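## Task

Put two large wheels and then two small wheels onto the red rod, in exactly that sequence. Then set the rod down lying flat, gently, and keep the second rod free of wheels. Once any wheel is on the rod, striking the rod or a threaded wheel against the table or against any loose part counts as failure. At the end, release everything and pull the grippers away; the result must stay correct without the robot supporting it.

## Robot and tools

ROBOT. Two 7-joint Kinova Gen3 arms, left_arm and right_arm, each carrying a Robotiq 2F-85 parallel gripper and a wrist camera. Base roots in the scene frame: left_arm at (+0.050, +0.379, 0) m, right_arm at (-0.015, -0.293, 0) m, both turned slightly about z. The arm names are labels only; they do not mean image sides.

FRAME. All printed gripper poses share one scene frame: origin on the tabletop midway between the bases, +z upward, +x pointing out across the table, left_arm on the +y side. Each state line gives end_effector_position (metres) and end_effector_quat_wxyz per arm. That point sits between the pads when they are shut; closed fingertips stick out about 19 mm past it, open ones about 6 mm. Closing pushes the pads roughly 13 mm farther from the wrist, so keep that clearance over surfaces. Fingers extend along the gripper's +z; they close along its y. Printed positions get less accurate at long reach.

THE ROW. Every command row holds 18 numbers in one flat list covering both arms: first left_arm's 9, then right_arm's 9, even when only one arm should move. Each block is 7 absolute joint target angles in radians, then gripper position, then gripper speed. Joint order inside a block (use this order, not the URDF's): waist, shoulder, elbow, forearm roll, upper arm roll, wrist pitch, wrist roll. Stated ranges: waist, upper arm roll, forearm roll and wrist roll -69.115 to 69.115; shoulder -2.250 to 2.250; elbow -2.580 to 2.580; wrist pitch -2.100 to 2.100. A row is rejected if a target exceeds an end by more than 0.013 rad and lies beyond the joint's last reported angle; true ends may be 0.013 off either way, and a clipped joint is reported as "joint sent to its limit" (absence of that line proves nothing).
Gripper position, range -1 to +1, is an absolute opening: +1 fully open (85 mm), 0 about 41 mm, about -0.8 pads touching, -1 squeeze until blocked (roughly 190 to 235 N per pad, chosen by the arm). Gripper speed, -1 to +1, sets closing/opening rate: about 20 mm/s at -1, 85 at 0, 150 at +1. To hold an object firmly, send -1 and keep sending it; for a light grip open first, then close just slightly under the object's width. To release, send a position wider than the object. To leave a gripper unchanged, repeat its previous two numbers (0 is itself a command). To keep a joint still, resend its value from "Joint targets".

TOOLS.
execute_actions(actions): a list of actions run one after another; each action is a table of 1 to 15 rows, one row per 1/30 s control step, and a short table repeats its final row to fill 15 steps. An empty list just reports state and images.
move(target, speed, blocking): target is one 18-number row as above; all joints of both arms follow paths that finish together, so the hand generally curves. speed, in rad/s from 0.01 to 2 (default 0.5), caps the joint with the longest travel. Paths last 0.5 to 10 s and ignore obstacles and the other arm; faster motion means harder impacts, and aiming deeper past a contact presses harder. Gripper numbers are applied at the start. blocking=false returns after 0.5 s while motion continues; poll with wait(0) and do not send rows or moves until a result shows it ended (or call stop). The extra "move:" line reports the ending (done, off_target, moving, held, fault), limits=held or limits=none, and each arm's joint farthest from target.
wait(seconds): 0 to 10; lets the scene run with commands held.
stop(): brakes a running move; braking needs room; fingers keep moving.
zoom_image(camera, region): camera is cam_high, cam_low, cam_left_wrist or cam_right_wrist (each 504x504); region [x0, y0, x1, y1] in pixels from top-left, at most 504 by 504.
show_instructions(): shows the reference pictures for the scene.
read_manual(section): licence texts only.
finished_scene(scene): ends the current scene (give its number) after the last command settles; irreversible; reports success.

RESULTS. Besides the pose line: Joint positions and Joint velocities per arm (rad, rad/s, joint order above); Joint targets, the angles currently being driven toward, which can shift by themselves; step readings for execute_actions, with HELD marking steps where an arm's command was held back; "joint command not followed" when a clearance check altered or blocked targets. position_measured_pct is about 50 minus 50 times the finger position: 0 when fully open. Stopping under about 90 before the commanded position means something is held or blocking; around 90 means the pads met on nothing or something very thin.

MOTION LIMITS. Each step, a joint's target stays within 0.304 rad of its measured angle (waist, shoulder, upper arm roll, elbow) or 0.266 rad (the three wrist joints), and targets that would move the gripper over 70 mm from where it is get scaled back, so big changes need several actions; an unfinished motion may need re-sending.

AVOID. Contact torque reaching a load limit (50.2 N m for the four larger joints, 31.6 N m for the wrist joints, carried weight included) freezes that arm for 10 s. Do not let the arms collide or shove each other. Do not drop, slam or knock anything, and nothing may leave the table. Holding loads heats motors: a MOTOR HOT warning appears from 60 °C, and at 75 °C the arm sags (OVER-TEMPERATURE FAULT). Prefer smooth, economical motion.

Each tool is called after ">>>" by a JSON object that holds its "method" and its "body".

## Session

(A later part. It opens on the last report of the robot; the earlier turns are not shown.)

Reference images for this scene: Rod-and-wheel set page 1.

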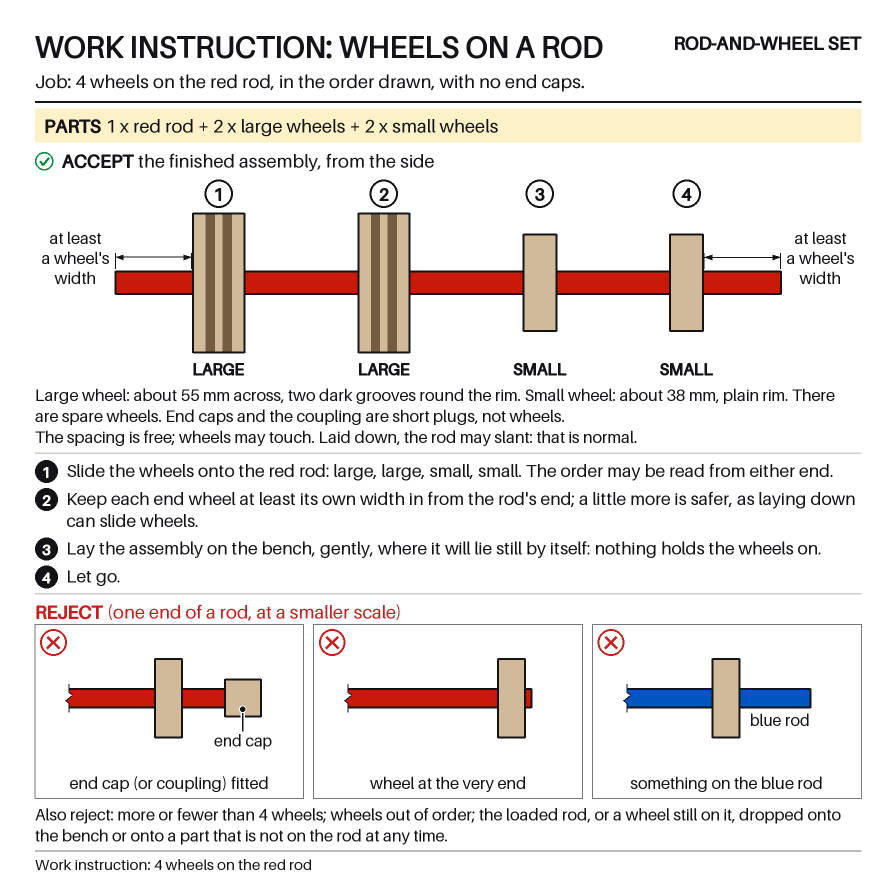

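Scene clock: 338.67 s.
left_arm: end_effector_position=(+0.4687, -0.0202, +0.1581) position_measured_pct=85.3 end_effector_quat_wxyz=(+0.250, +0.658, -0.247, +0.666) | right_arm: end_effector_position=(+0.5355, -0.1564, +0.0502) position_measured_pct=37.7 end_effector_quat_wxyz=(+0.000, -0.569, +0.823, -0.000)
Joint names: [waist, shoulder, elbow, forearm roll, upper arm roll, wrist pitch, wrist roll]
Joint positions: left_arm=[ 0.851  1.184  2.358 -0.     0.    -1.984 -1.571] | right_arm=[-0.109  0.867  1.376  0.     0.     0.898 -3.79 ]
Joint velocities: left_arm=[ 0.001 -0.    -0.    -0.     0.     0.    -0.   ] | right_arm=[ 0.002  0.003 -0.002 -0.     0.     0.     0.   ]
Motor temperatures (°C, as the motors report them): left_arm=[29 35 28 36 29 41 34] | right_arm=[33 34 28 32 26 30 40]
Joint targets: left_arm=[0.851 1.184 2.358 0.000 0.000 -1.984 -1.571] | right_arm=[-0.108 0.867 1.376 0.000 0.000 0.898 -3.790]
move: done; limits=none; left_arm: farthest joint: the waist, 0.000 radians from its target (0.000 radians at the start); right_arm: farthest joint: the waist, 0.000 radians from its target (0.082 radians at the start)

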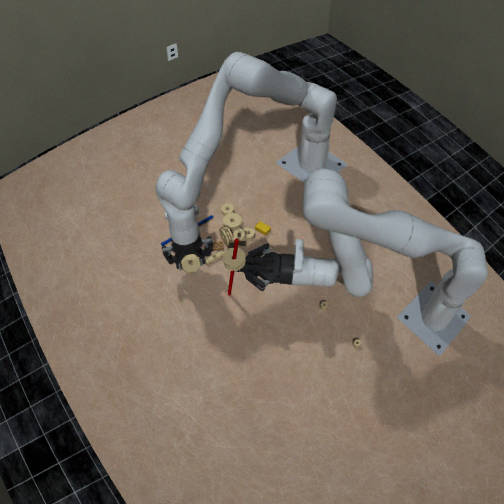

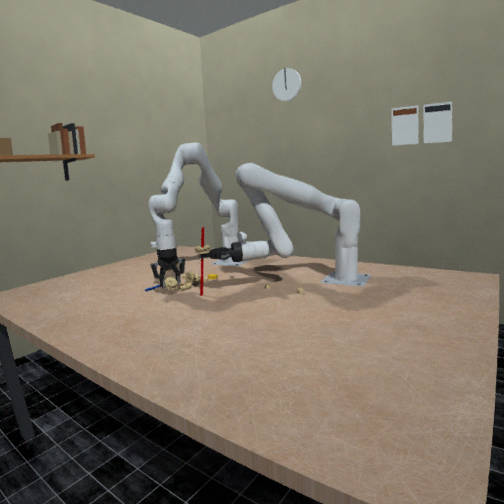

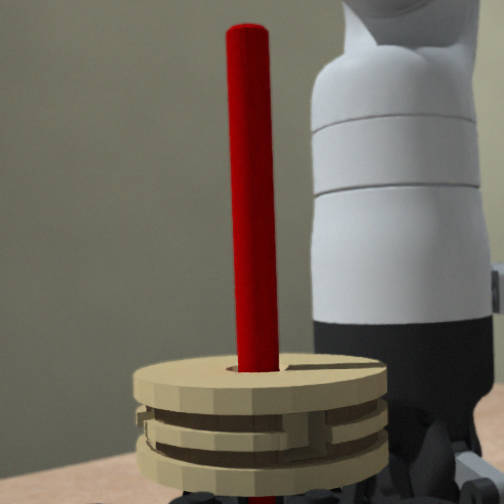

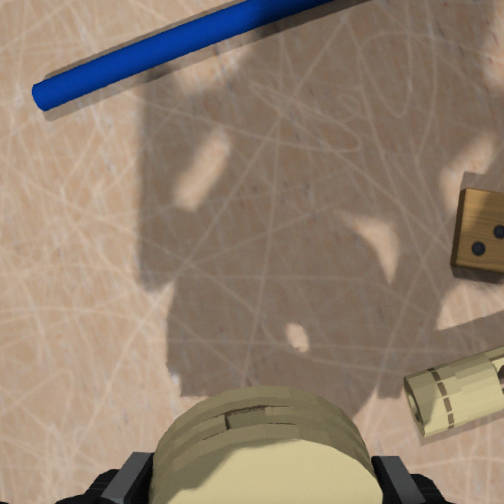

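>>> {"method": "move", "body": {"target": [0.851,1.1840,2.3580,0,0,-1.9840,-1.5708,-1,-0.5,-0.1085,0.9035,1.3880,0,0,0.8501,-3.79,-1,-0.3], "speed": 0.06}}

>>> {"method": "move", "body": {"target": [0.851,1.1840,2.3580,0,0,-1.9840,-1.5708,-1,-0.5,-0.1085,0.9035,1.3880,0,0,0.8501,-3.79,0.5,-1], "speed": 0.06}}

>>> {"method": "zoom_image", "body": {"camera": "cam_low", "region": [140, 250, 210, 300]}}

Scene clock: 343.80 s.
left_arm: end_effector_position=(+0.4687, -0.0202, +0.1581) position_measured_pct=85.3 end_effector_quat_wxyz=(+0.250, +0.658, -0.247, +0.666) | right_arm: end_effector_position=(+0.5355, -0.1565, +0.0265) position_measured_pct=37.7 end_effector_quat_wxyz=(+0.000, -0.569, +0.823, -0.000)
Joint names: [waist, shoulder, elbow, forearm roll, upper arm roll, wrist pitch, wrist roll]
Joint positions: left_arm=[ 0.851  1.184  2.358 -0.     0.    -1.984 -1.571] | right_arm=[-0.109  0.903  1.388  0.     0.     0.85  -3.79 ]
Joint velocities: left_arm=[ 0.001  0.    -0.    -0.     0.     0.    -0.   ] | right_arm=[ 0.     0.001 -0.002  0.001  0.    -0.     0.   ]
Motor temperatures (°C, as the motors report them): left_arm=[29 35 28 36 29 41 34] | right_arm=[33 34 28 32 26 30 40]
Joint targets: left_arm=[0.851 1.184 2.358 0.000 0.000 -1.984 -1.571] | right_arm=[-0.108 0.903 1.388 0.000 0.000 0.850 -3.790]
move: done; limits=none; left_arm: farthest joint: the waist, 0.000 radians from its target (0.000 radians at the start); right_arm: farthest joint: the waist, 0.000 radians from its target (0.000 radians at the start)

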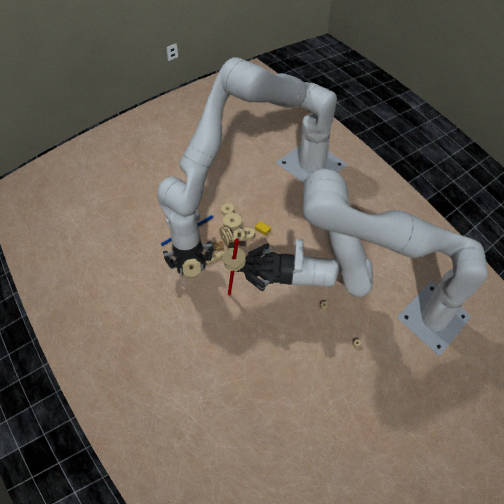

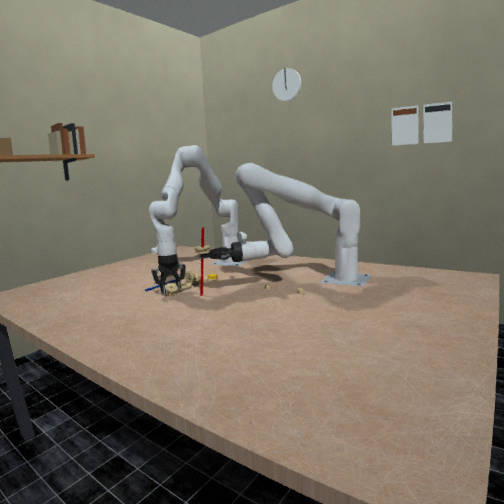

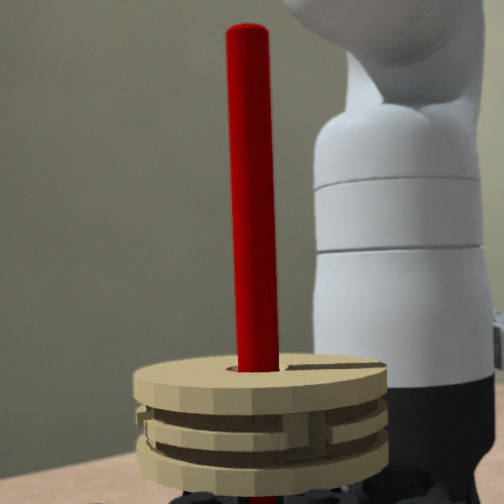

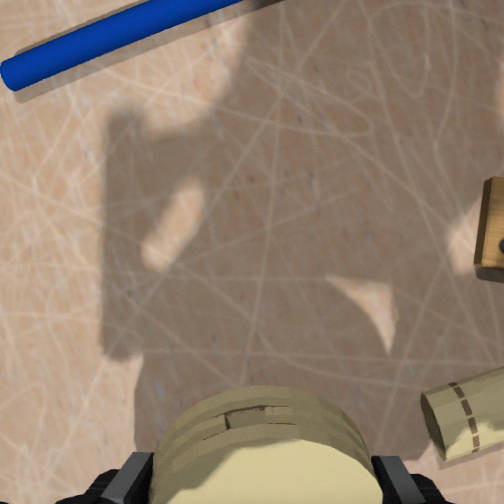

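Scene clock: 344.70 s.
left_arm: end_effector_position=(+0.4687, -0.0202, +0.1581) position_measured_pct=85.3 end_effector_quat_wxyz=(+0.250, +0.658, -0.247, +0.666) | right_arm: end_effector_position=(+0.5355, -0.1565, +0.0265) position_measured_pct=25.0 end_effector_quat_wxyz=(+0.000, -0.569, +0.823, -0.000)
Joint names: [waist, shoulder, elbow, forearm roll, upper arm roll, wrist pitch, wrist roll]
Joint positions: left_arm=[ 0.851  1.184  2.358 -0.     0.    -1.984 -1.571] | right_arm=[-0.109  0.903  1.388  0.     0.     0.85  -3.79 ]
Joint velocities: left_arm=[ 0.001  0.    -0.    -0.001 -0.    -0.    -0.   ] | right_arm=[-0.    -0.    -0.001  0.    -0.     0.    -0.   ]
Motor temperatures (°C, as the motors report them): left_arm=[29 35 28 36 29 41 34] | right_arm=[33 34 28 32 26 30 40]
Joint targets: left_arm=[0.851 1.184 2.358 0.000 0.000 -1.984 -1.571] | right_arm=[-0.108 0.903 1.388 0.000 0.000 0.850 -3.790]
move: done; limits=none; left_arm: farthest joint: the waist, 0.000 radians from its target (0.000 radians at the start); right_arm: farthest joint: the waist, 0.000 radians from its target (0.000 radians at the start)

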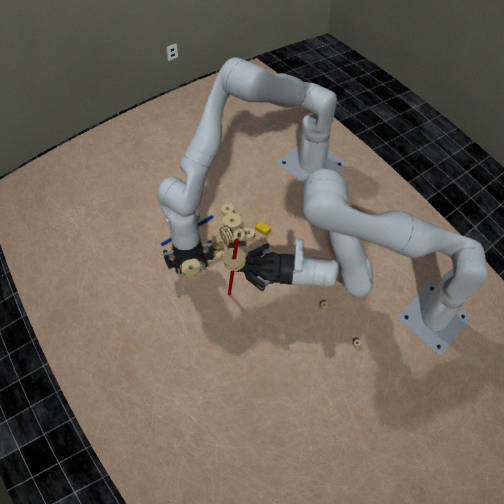

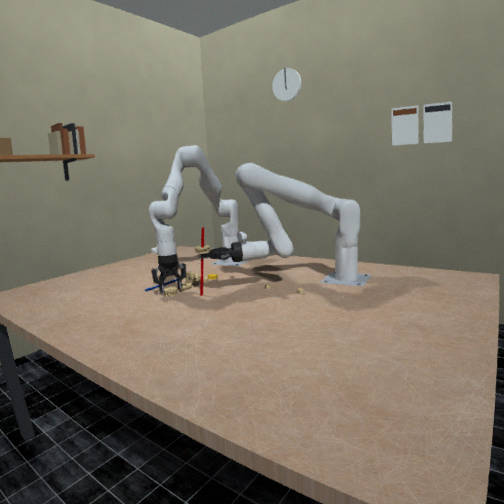

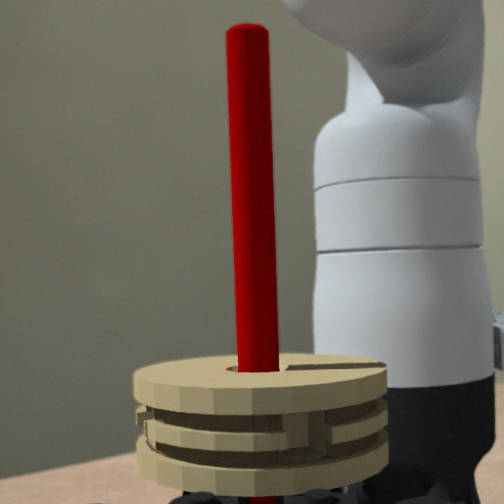

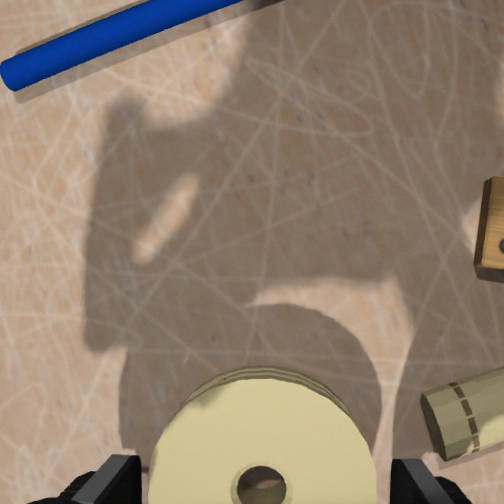

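Region (140, 250, 210, 300) of cam_low's 504x504 image, scaled by 7.200, with more detail than that image has; it fills the top 360 rows of this view, and the rest is white.

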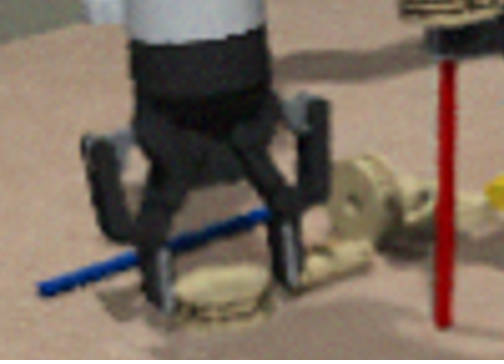

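>>> {"method": "move", "body": {"target": [0.851,1.1840,2.3580,0,0,-1.9840,-1.5708,-1,-0.5,-0.1047,0.9110,1.3974,0,0,0.8332,-3.79,0.5,-1], "speed": 0.05}}

>>> {"method": "move", "body": {"target": [0.851,1.1840,2.3580,0,0,-1.9840,-1.5708,-1,-0.5,-0.1047,0.9110,1.3974,0,0,0.8332,-3.79,-1,-0.3], "speed": 0.05}}

Scene clock: 348.63 s.
left_arm: end_effector_position=(+0.4687, -0.0202, +0.1581) position_measured_pct=85.3 end_effector_quat_wxyz=(+0.250, +0.658, -0.247, +0.666) | right_arm: end_effector_position=(+0.5345, -0.1590, +0.0200) position_measured_pct=25.0 end_effector_quat_wxyz=(+0.000, -0.567, +0.824, -0.000)
Joint names: [waist, shoulder, elbow, forearm roll, upper arm roll, wrist pitch, wrist roll]
Joint positions: left_arm=[ 0.851  1.184  2.358 -0.     0.    -1.984 -1.571] | right_arm=[-0.105  0.911  1.397  0.     0.     0.833 -3.79 ]
Joint velocities: left_arm=[ 0.  0.  0. -0. -0. -0. -0.] | right_arm=[-0.     0.     0.001 -0.001 -0.    -0.    -0.   ]
Motor temperatures (°C, as the motors report them): left_arm=[29 35 28 36 29 41 34] | right_arm=[33 34 28 32 26 30 40]
Joint targets: left_arm=[0.851 1.184 2.358 0.000 0.000 -1.984 -1.571] | right_arm=[-0.105 0.911 1.397 0.000 0.000 0.833 -3.790]
move: done; limits=none; left_arm: farthest joint: the waist, 0.000 radians from its target (0.000 radians at the start); right_arm: farthest joint: the waist, 0.000 radians from its target (0.004 radians at the start)

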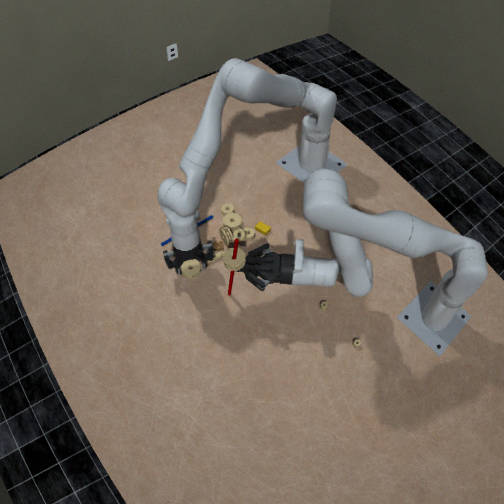

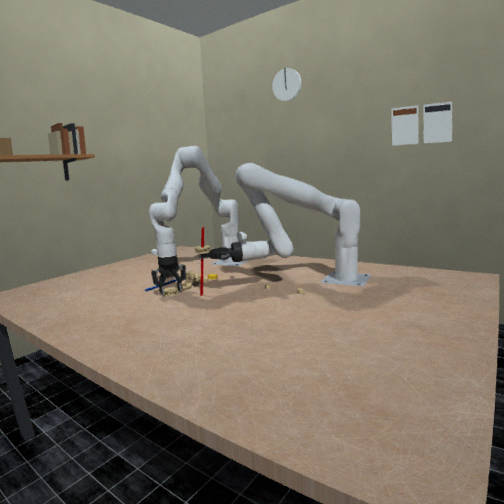

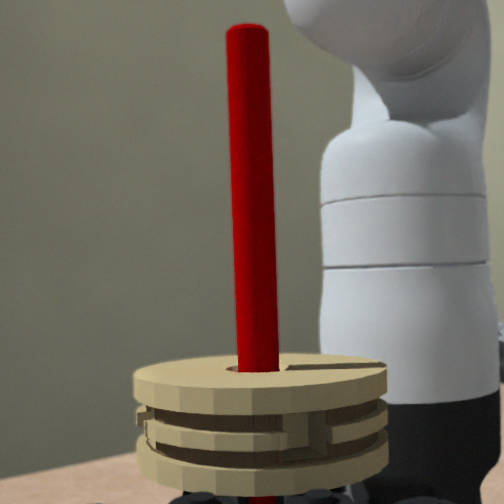

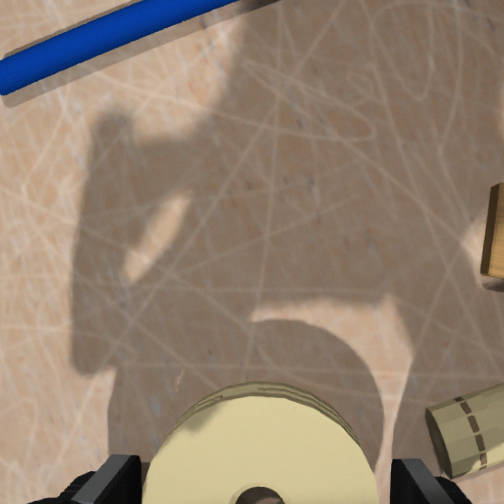

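Scene clock: 349.33 s.
left_arm: end_effector_position=(+0.4687, -0.0202, +0.1581) position_measured_pct=85.3 end_effector_quat_wxyz=(+0.250, +0.658, -0.247, +0.666) | right_arm: end_effector_position=(+0.5348, -0.1589, +0.0211) position_measured_pct=38.5 end_effector_quat_wxyz=(+0.001, -0.567, +0.824, -0.000)
Joint names: [waist, shoulder, elbow, forearm roll, upper arm roll, wrist pitch, wrist roll]
Joint positions: left_arm=[ 0.851  1.184  2.358 -0.     0.    -1.984 -1.571] | right_arm=[-0.105  0.909  1.397 -0.     0.     0.834 -3.79 ]
Joint velocities: left_arm=[-0.001  0.    -0.    -0.     0.     0.    -0.   ] | right_arm=[-0. -0.  0. -0. -0. -0. -0.]
Motor temperatures (°C, as the motors report them): left_arm=[29 35 28 36 29 41 34] | right_arm=[33 34 28 32 26 30 40]
Joint targets: left_arm=[0.851 1.184 2.358 0.000 0.000 -1.984 -1.571] | right_arm=[-0.105 0.911 1.397 0.000 0.000 0.833 -3.790]
move: done; limits=none; left_arm: farthest joint: the waist, 0.000 radians from its target (0.000 radians at the start); right_arm: farthest joint: the shoulder, 0.002 radians from its target (0.000 radians at the start)

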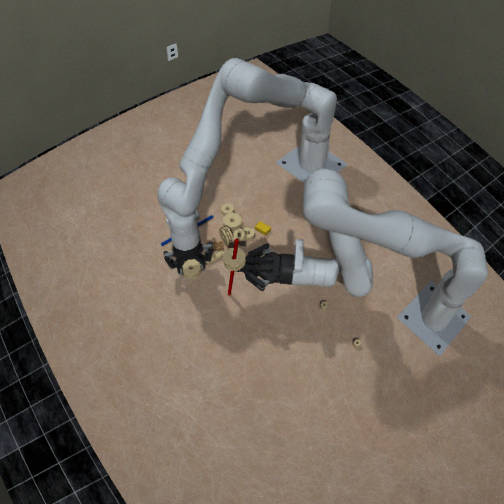

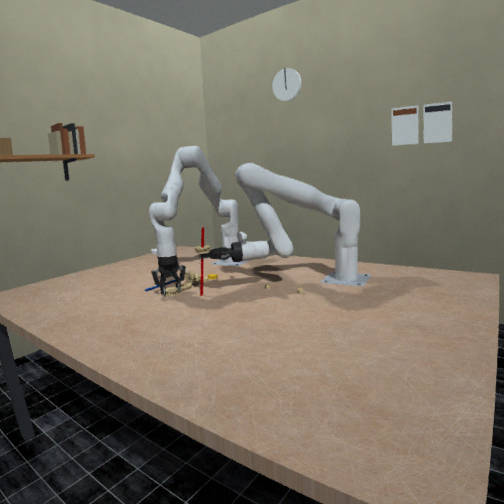

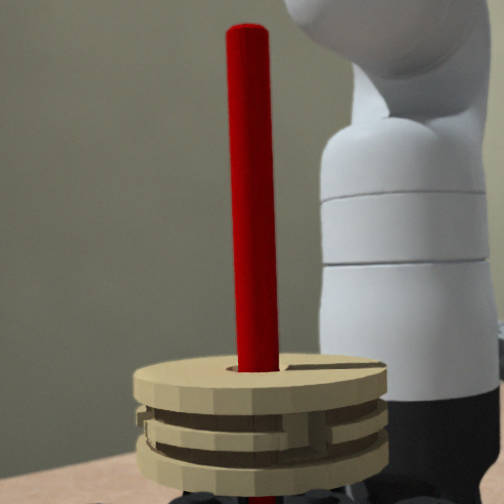

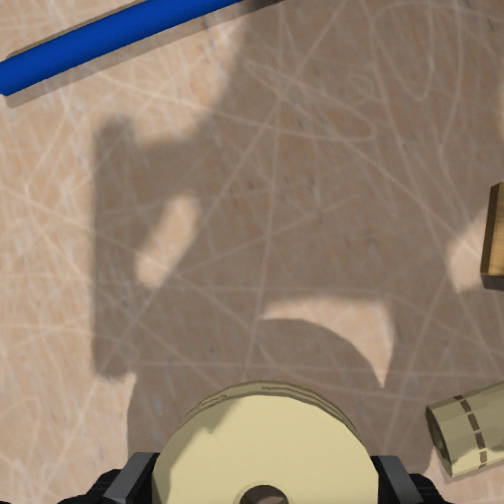

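>>> {"method": "move", "body": {"target": [0.851,1.1840,2.3580,0,0,-1.9840,-1.5708,-1,-0.5,-0.1047,0.6390,0.9676,0,0,1.5350,-3.1,-1,-0.3], "speed": 0.6}}

>>> {"method": "move", "body": {"target": [0.851,1.1840,2.3580,0,0,-1.9840,-1.5708,-1,-0.5,-0.3700,0.6126,1.0305,0,0,1.4985,-2.82,-1,-0.3], "speed": 0.4}}

>>> {"method": "zoom_image", "body": {"camera": "cam_right_wrist", "region": [180, 340, 360, 504]}}

>>> {"method": "zoom_image", "body": {"camera": "cam_low", "region": [175, 205, 235, 265]}}

Scene clock: 358.03 s.
left_arm: end_effector_position=(+0.4687, -0.0202, +0.1581) position_measured_pct=85.3 end_effector_quat_wxyz=(+0.250, +0.658, -0.247, +0.666) | right_arm: end_effector_position=(+0.5345, -0.1590, +0.3000) position_measured_pct=38.5 end_effector_quat_wxyz=(+0.000, +0.812, -0.583, -0.000)
Joint names: [waist, shoulder, elbow, forearm roll, upper arm roll, wrist pitch, wrist roll]
Joint positions: left_arm=[ 0.851  1.184  2.358 -0.     0.    -1.984 -1.571] | right_arm=[-0.105  0.639  0.968 -0.    -0.     1.535 -3.1  ]
Joint velocities: left_arm=[-0.001 -0.     0.     0.001  0.    -0.    -0.   ] | right_arm=[ 0. -0.  0.  0. -0.  0.  0.]
Motor temperatures (°C, as the motors report them): left_arm=[29 35 28 36 29 41 34] | right_arm=[33 34 28 32 26 30 40]
Joint targets: left_arm=[0.851 1.184 2.358 0.000 0.000 -1.984 -1.571] | right_arm=[-0.105 0.639 0.968 0.000 0.000 1.535 -3.100]
move: done; limits=none; left_arm: farthest joint: the waist, 0.000 radians from its target (0.000 radians at the start); right_arm: farthest joint: the waist, 0.000 radians from its target (0.000 radians at the start)

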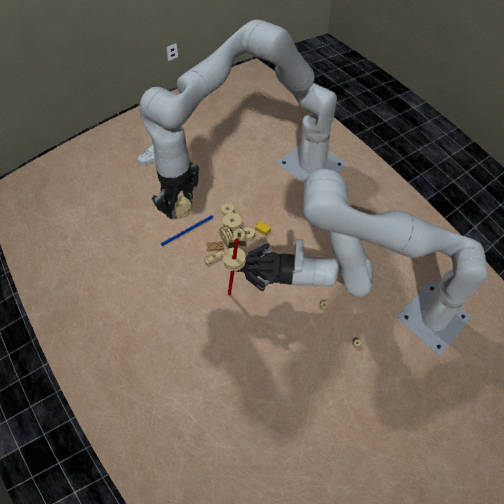

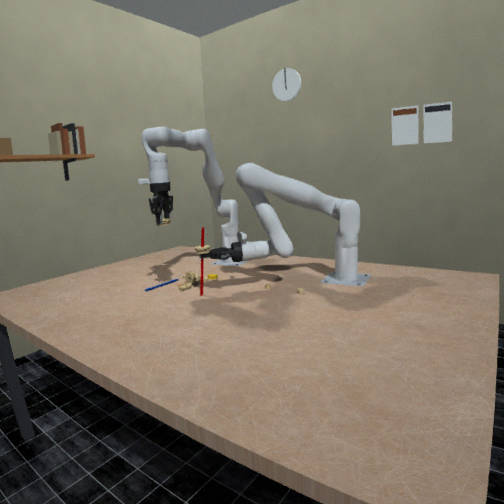

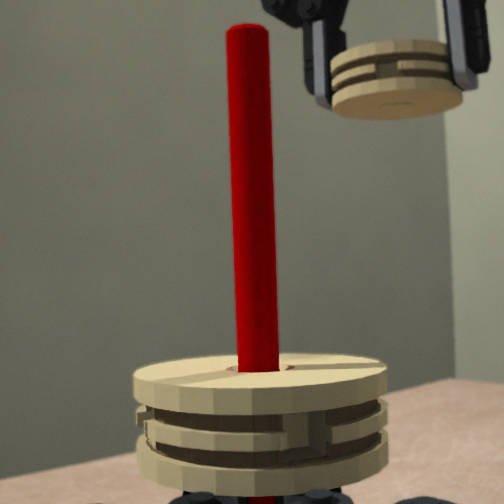

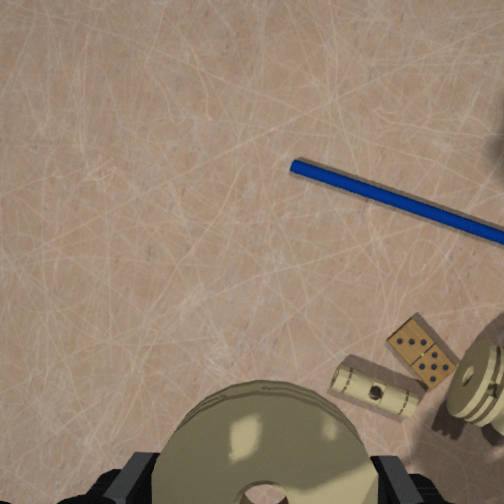

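Scene clock: 359.23 s.
left_arm: end_effector_position=(+0.4687, -0.0202, +0.1581) position_measured_pct=85.3 end_effector_quat_wxyz=(+0.250, +0.658, -0.247, +0.666) | right_arm: end_effector_position=(+0.4720, -0.0248, +0.2950) position_measured_pct=38.5 end_effector_quat_wxyz=(+0.000, +0.939, -0.343, -0.000)
Joint names: [waist, shoulder, elbow, forearm roll, upper arm roll, wrist pitch, wrist roll]
Joint positions: left_arm=[ 0.851  1.184  2.358 -0.     0.    -1.984 -1.571] | right_arm=[-0.37   0.613  1.03  -0.    -0.     1.498 -2.82 ]
Joint velocities: left_arm=[ 0.     0.     0.    -0.     0.     0.001 -0.   ] | right_arm=[-0.003 -0.    -0.001 -0.     0.    -0.     0.   ]
Motor temperatures (°C, as the motors report them): left_arm=[29 35 28 36 29 41 34] | right_arm=[33 34 28 32 26 30 40]
Joint targets: left_arm=[0.851 1.184 2.358 0.000 0.000 -1.984 -1.571] | right_arm=[-0.370 0.613 1.031 0.000 0.000 1.498 -2.820]
move: done; limits=none; left_arm: farthest joint: the waist, 0.000 radians from its target (0.000 radians at the start); right_arm: farthest joint: the waist, 0.000 radians from its target (0.265 radians at the start)

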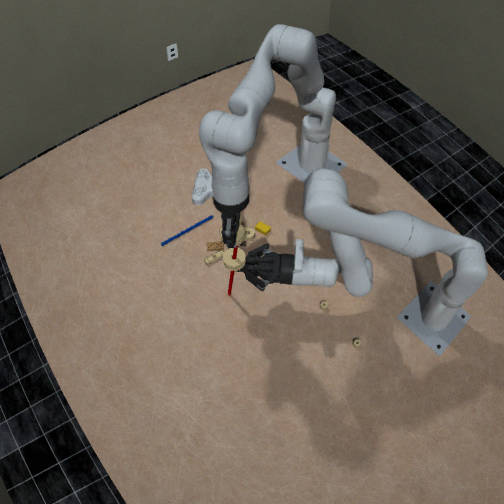

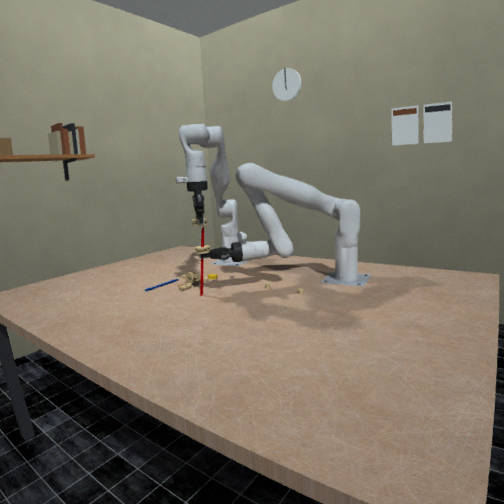

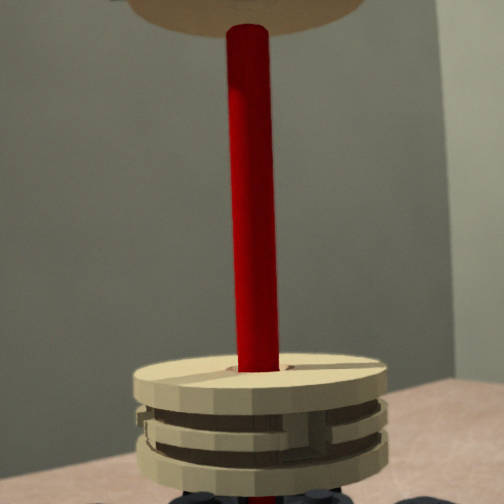

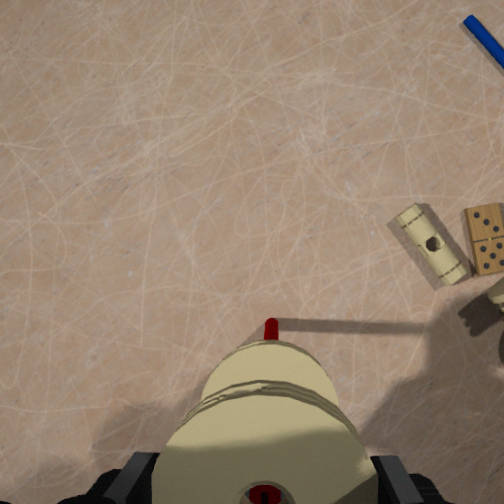

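Region (180, 340, 360, 504) of cam_right_wrist's 504x504 image, scaled by 2.800; it fills the top 459 rows of this view, and the rest is white.

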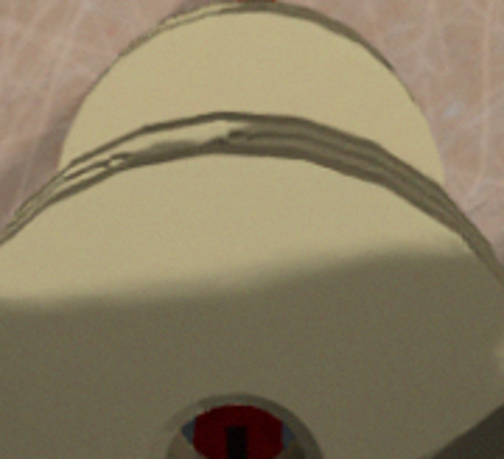

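Region (175, 205, 235, 265) of cam_low's 504x504 image, scaled by 8.400, with more detail than that image has.

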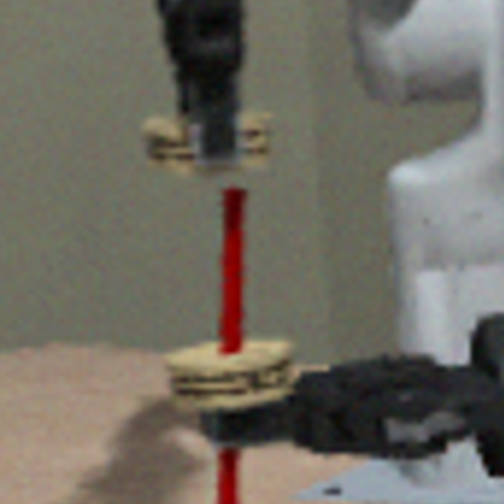

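>>> {"method": "move", "body": {"target": [0.851,1.1840,2.3580,0,0,-1.9840,-1.5708,-1,-0.5,-0.3870,0.6034,1.0467,0,0,1.4915,-2.82,-1,-0.3], "speed": 0.1}}

>>> {"method": "zoom_image", "body": {"camera": "cam_right_wrist", "region": [180, 340, 360, 504]}}

>>> {"method": "zoom_image", "body": {"camera": "cam_low", "region": [175, 205, 235, 265]}}

Scene clock: 367.80 s.
left_arm: end_effector_position=(+0.4687, -0.0202, +0.1581) position_measured_pct=85.3 end_effector_quat_wxyz=(+0.250, +0.658, -0.247, +0.666) | right_arm: end_effector_position=(+0.4645, -0.0183, +0.2950) position_measured_pct=38.5 end_effector_quat_wxyz=(+0.000, +0.942, -0.335, -0.000)
Joint names: [waist, shoulder, elbow, forearm roll, upper arm roll, wrist pitch, wrist roll]
Joint positions: left_arm=[ 0.851  1.184  2.358 -0.     0.    -1.984 -1.571] | right_arm=[-0.387  0.604  1.047 -0.    -0.     1.492 -2.82 ]
Joint velocities: left_arm=[ 0.001 -0.    -0.    -0.001 -0.001  0.001  0.   ] | right_arm=[-0.002 -0.001  0.002  0.     0.001 -0.     0.   ]
Motor temperatures (°C, as the motors report them): left_arm=[29 35 28 36 29 41 34] | right_arm=[33 34 28 32 26 30 40]
Joint targets: left_arm=[0.851 1.184 2.358 0.000 0.000 -1.984 -1.571] | right_arm=[-0.387 0.603 1.047 0.000 0.000 1.491 -2.820]
move: done; limits=none; left_arm: farthest joint: the waist, 0.000 radians from its target (0.000 radians at the start); right_arm: farthest joint: the waist, 0.000 radians from its target (0.017 radians at the start)

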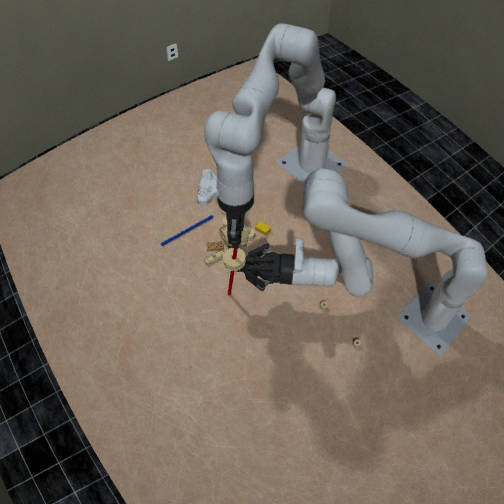

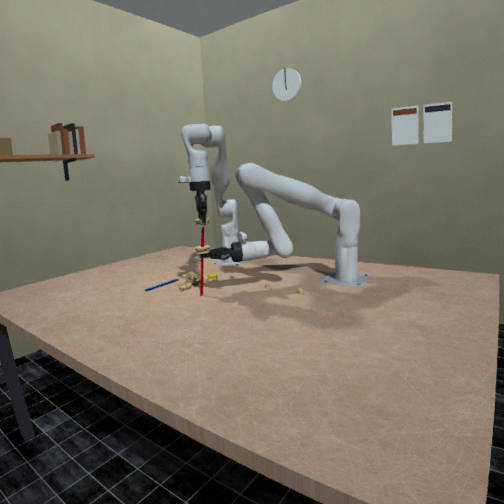

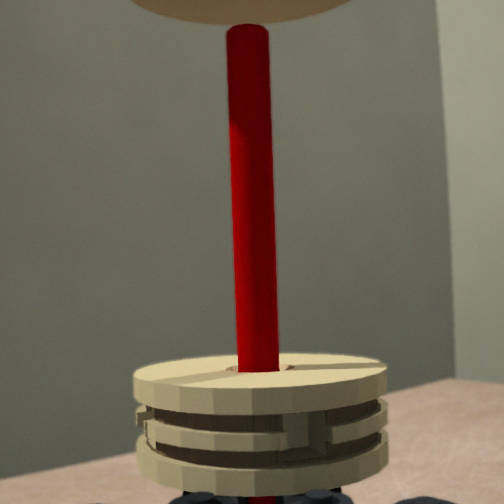

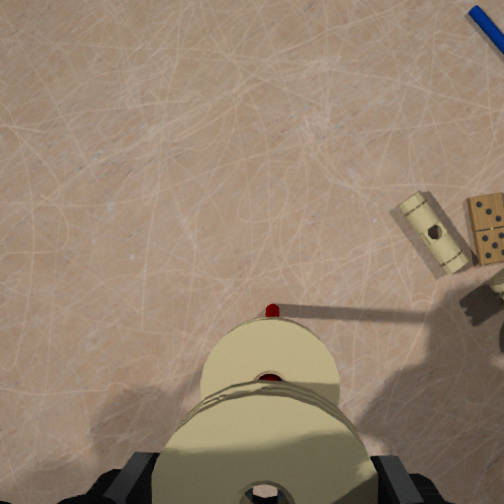

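Region (180, 340, 360, 504) of cam_right_wrist's 504x504 image, scaled by 2.800; it fills the top 459 rows of this view, and the rest is white.

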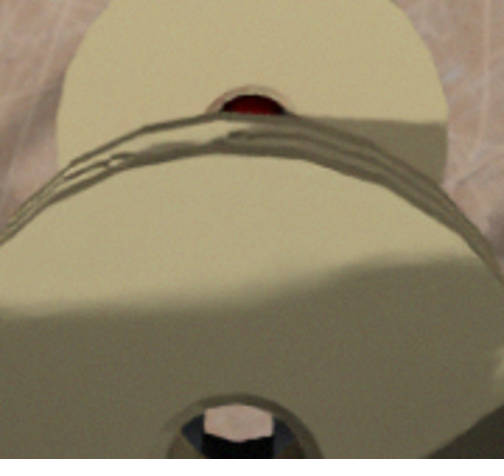

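Region (175, 205, 235, 265) of cam_low's 504x504 image, scaled by 8.400, with more detail than that image has.

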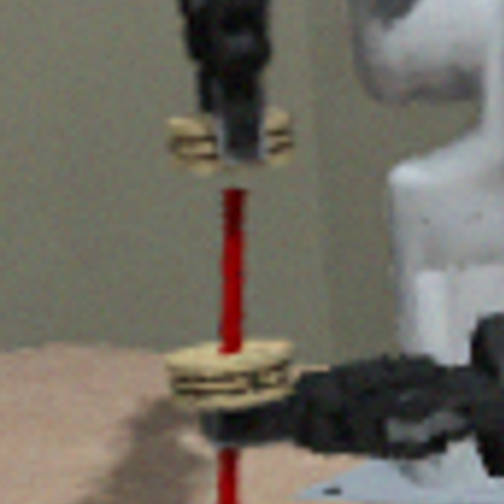

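>>> {"method": "move", "body": {"target": [0.851,1.1840,2.3580,0,0,-1.9840,-1.5708,-1,-0.5,-0.3885,0.6040,1.0650,0,0,1.4726,-2.82,-1,-0.3], "speed": 0.04}}

>>> {"method": "zoom_image", "body": {"camera": "cam_right_wrist", "region": [180, 340, 360, 504]}}

>>> {"method": "zoom_image", "body": {"camera": "cam_low", "region": [175, 205, 235, 265]}}

Scene clock: 376.70 s.
left_arm: end_effector_position=(+0.4687, -0.0202, +0.1581) position_measured_pct=85.3 end_effector_quat_wxyz=(+0.250, +0.658, -0.247, +0.666) | right_arm: end_effector_position=(+0.4638, -0.0176, +0.2890) position_measured_pct=38.5 end_effector_quat_wxyz=(+0.000, +0.942, -0.334, -0.000)
Joint names: [waist, shoulder, elbow, forearm roll, upper arm roll, wrist pitch, wrist roll]
Joint positions: left_arm=[ 0.851  1.184  2.358 -0.     0.    -1.984 -1.571] | right_arm=[-0.388  0.604  1.065  0.    -0.     1.473 -2.82 ]
Joint velocities: left_arm=[ 0.     0.     0.     0.    -0.    -0.    -0.001] | right_arm=[-0.    -0.001  0.003  0.     0.    -0.    -0.   ]
Motor temperatures (°C, as the motors report them): left_arm=[29 36 28 36 29 41 34] | right_arm=[33 34 28 32 26 30 40]
Joint targets: left_arm=[0.851 1.184 2.358 0.000 0.000 -1.984 -1.571] | right_arm=[-0.389 0.604 1.065 0.000 0.000 1.473 -2.820]
move: done; limits=none; left_arm: farthest joint: the waist, 0.000 radians from its target (0.000 radians at the start); right_arm: farthest joint: the waist, 0.000 radians from its target (0.002 radians at the start)

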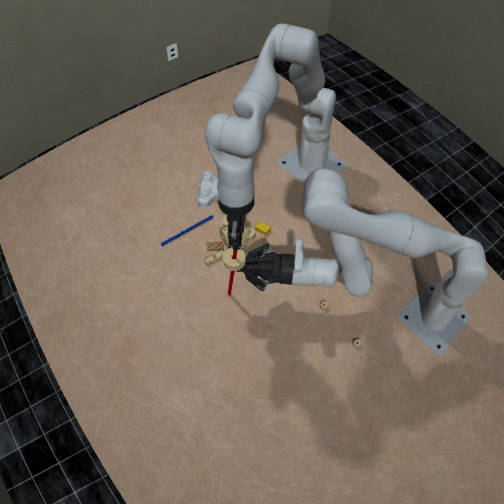

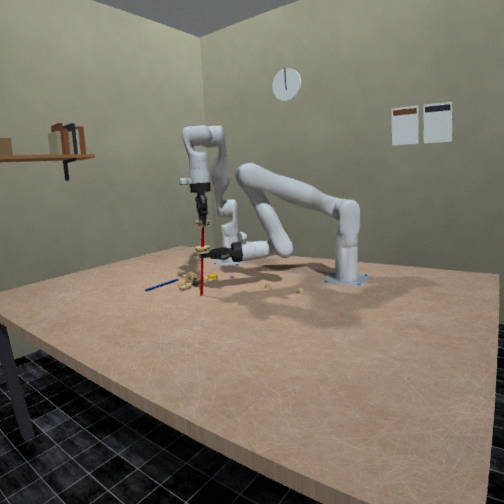

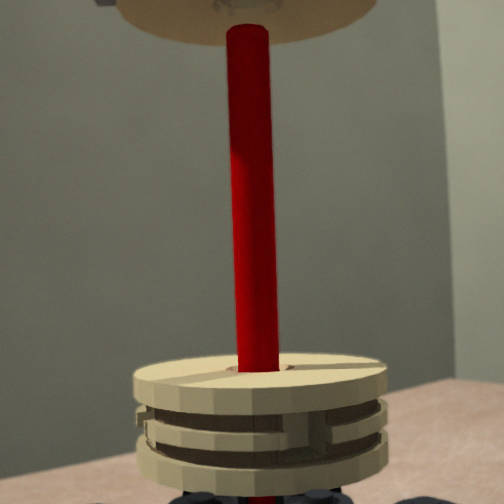

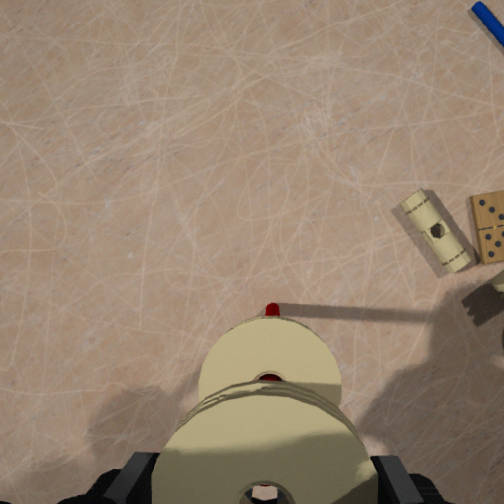

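Region (180, 340, 360, 504) of cam_right_wrist's 504x504 image, scaled by 2.800; it fills the top 459 rows of this view, and the rest is white.

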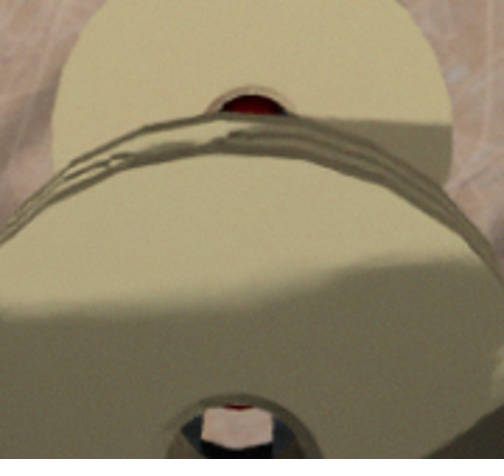

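Region (175, 205, 235, 265) of cam_low's 504x504 image, scaled by 8.400, with more detail than that image has.

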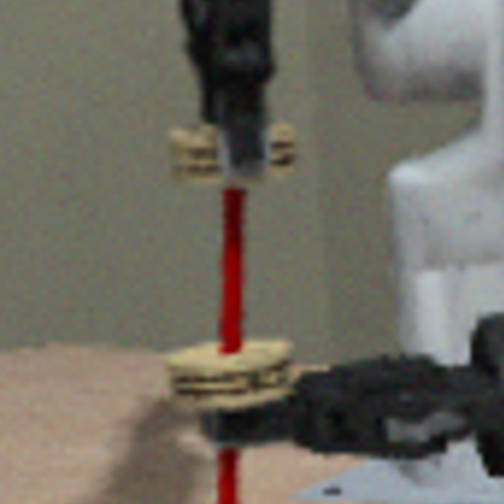

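>>> {"method": "move", "body": {"target": [0.851,1.1840,2.3580,0,0,-1.9840,-1.5708,-1,-0.5,-0.3875,0.6058,1.0965,0,0,1.4393,-2.82,-1,-0.3], "speed": 0.02}}

>>> {"method": "zoom_image", "body": {"camera": "cam_right_wrist", "region": [180, 340, 360, 504]}}

Scene clock: 384.13 s.
left_arm: end_effector_position=(+0.4687, -0.0202, +0.1581) position_measured_pct=85.3 end_effector_quat_wxyz=(+0.250, +0.658, -0.247, +0.666) | right_arm: end_effector_position=(+0.4637, -0.0185, +0.2782) position_measured_pct=38.5 end_effector_quat_wxyz=(-0.000, +0.942, -0.335, +0.000)
Joint names: [waist, shoulder, elbow, forearm roll, upper arm roll, wrist pitch, wrist roll]
Joint positions: left_arm=[ 0.851  1.184  2.358 -0.     0.    -1.984 -1.571] | right_arm=[-0.387  0.606  1.096  0.     0.     1.439 -2.82 ]
Joint velocities: left_arm=[ 0.001  0.    -0.001  0.     0.     0.     0.   ] | right_arm=[ 0.    -0.     0.002  0.    -0.    -0.    -0.   ]
Motor temperatures (°C, as the motors report them): left_arm=[29 36 28 36 29 41 34] | right_arm=[33 34 28 32 26 30 40]
Joint targets: left_arm=[0.851 1.184 2.358 0.000 0.000 -1.984 -1.571] | right_arm=[-0.388 0.606 1.097 0.000 0.000 1.439 -2.820]
move: done; limits=none; left_arm: farthest joint: the waist, 0.000 radians from its target (0.000 radians at the start); right_arm: farthest joint: the waist, 0.000 radians from its target (0.001 radians at the start)

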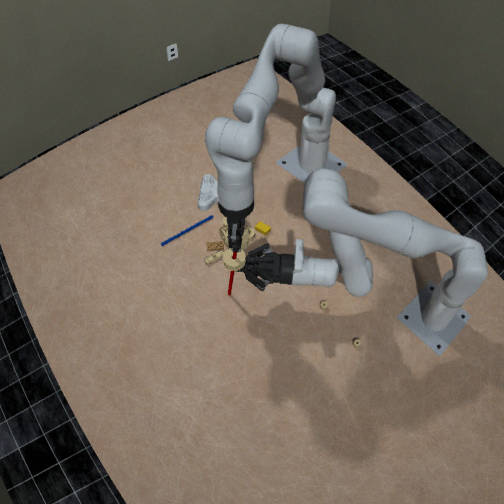

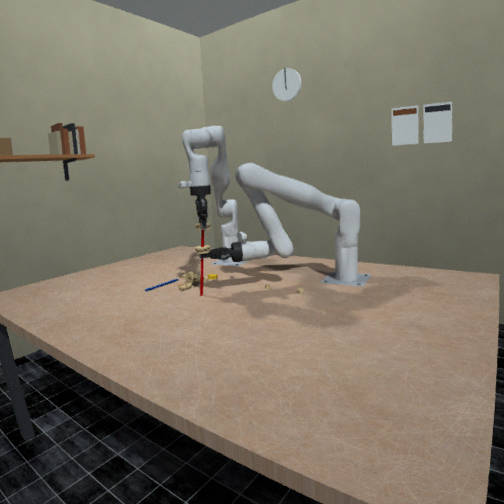

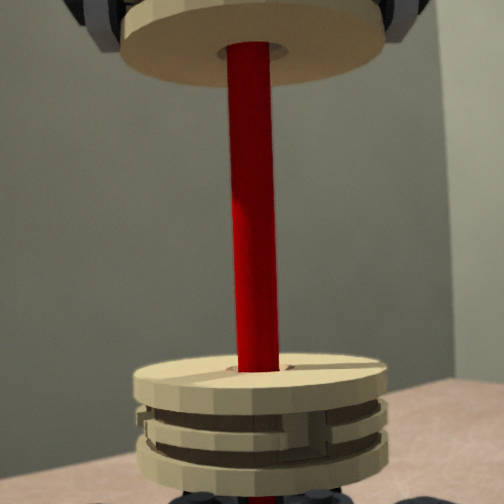

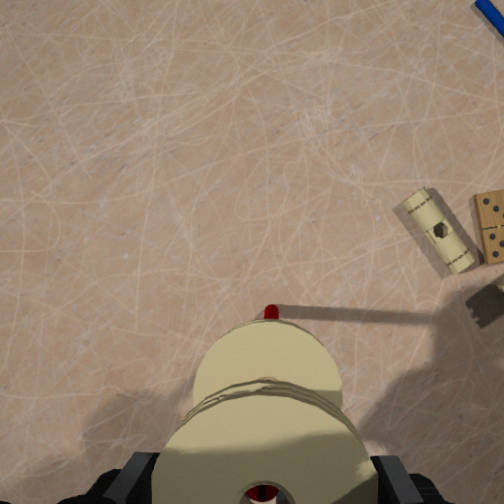

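Region (180, 340, 360, 504) of cam_right_wrist's 504x504 image, scaled by 2.800; it fills the top 459 rows of this view, and the rest is white.

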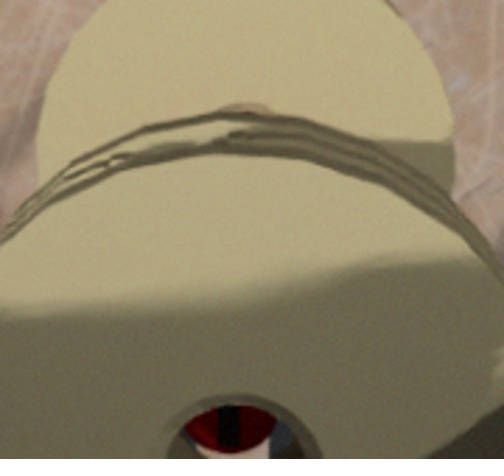

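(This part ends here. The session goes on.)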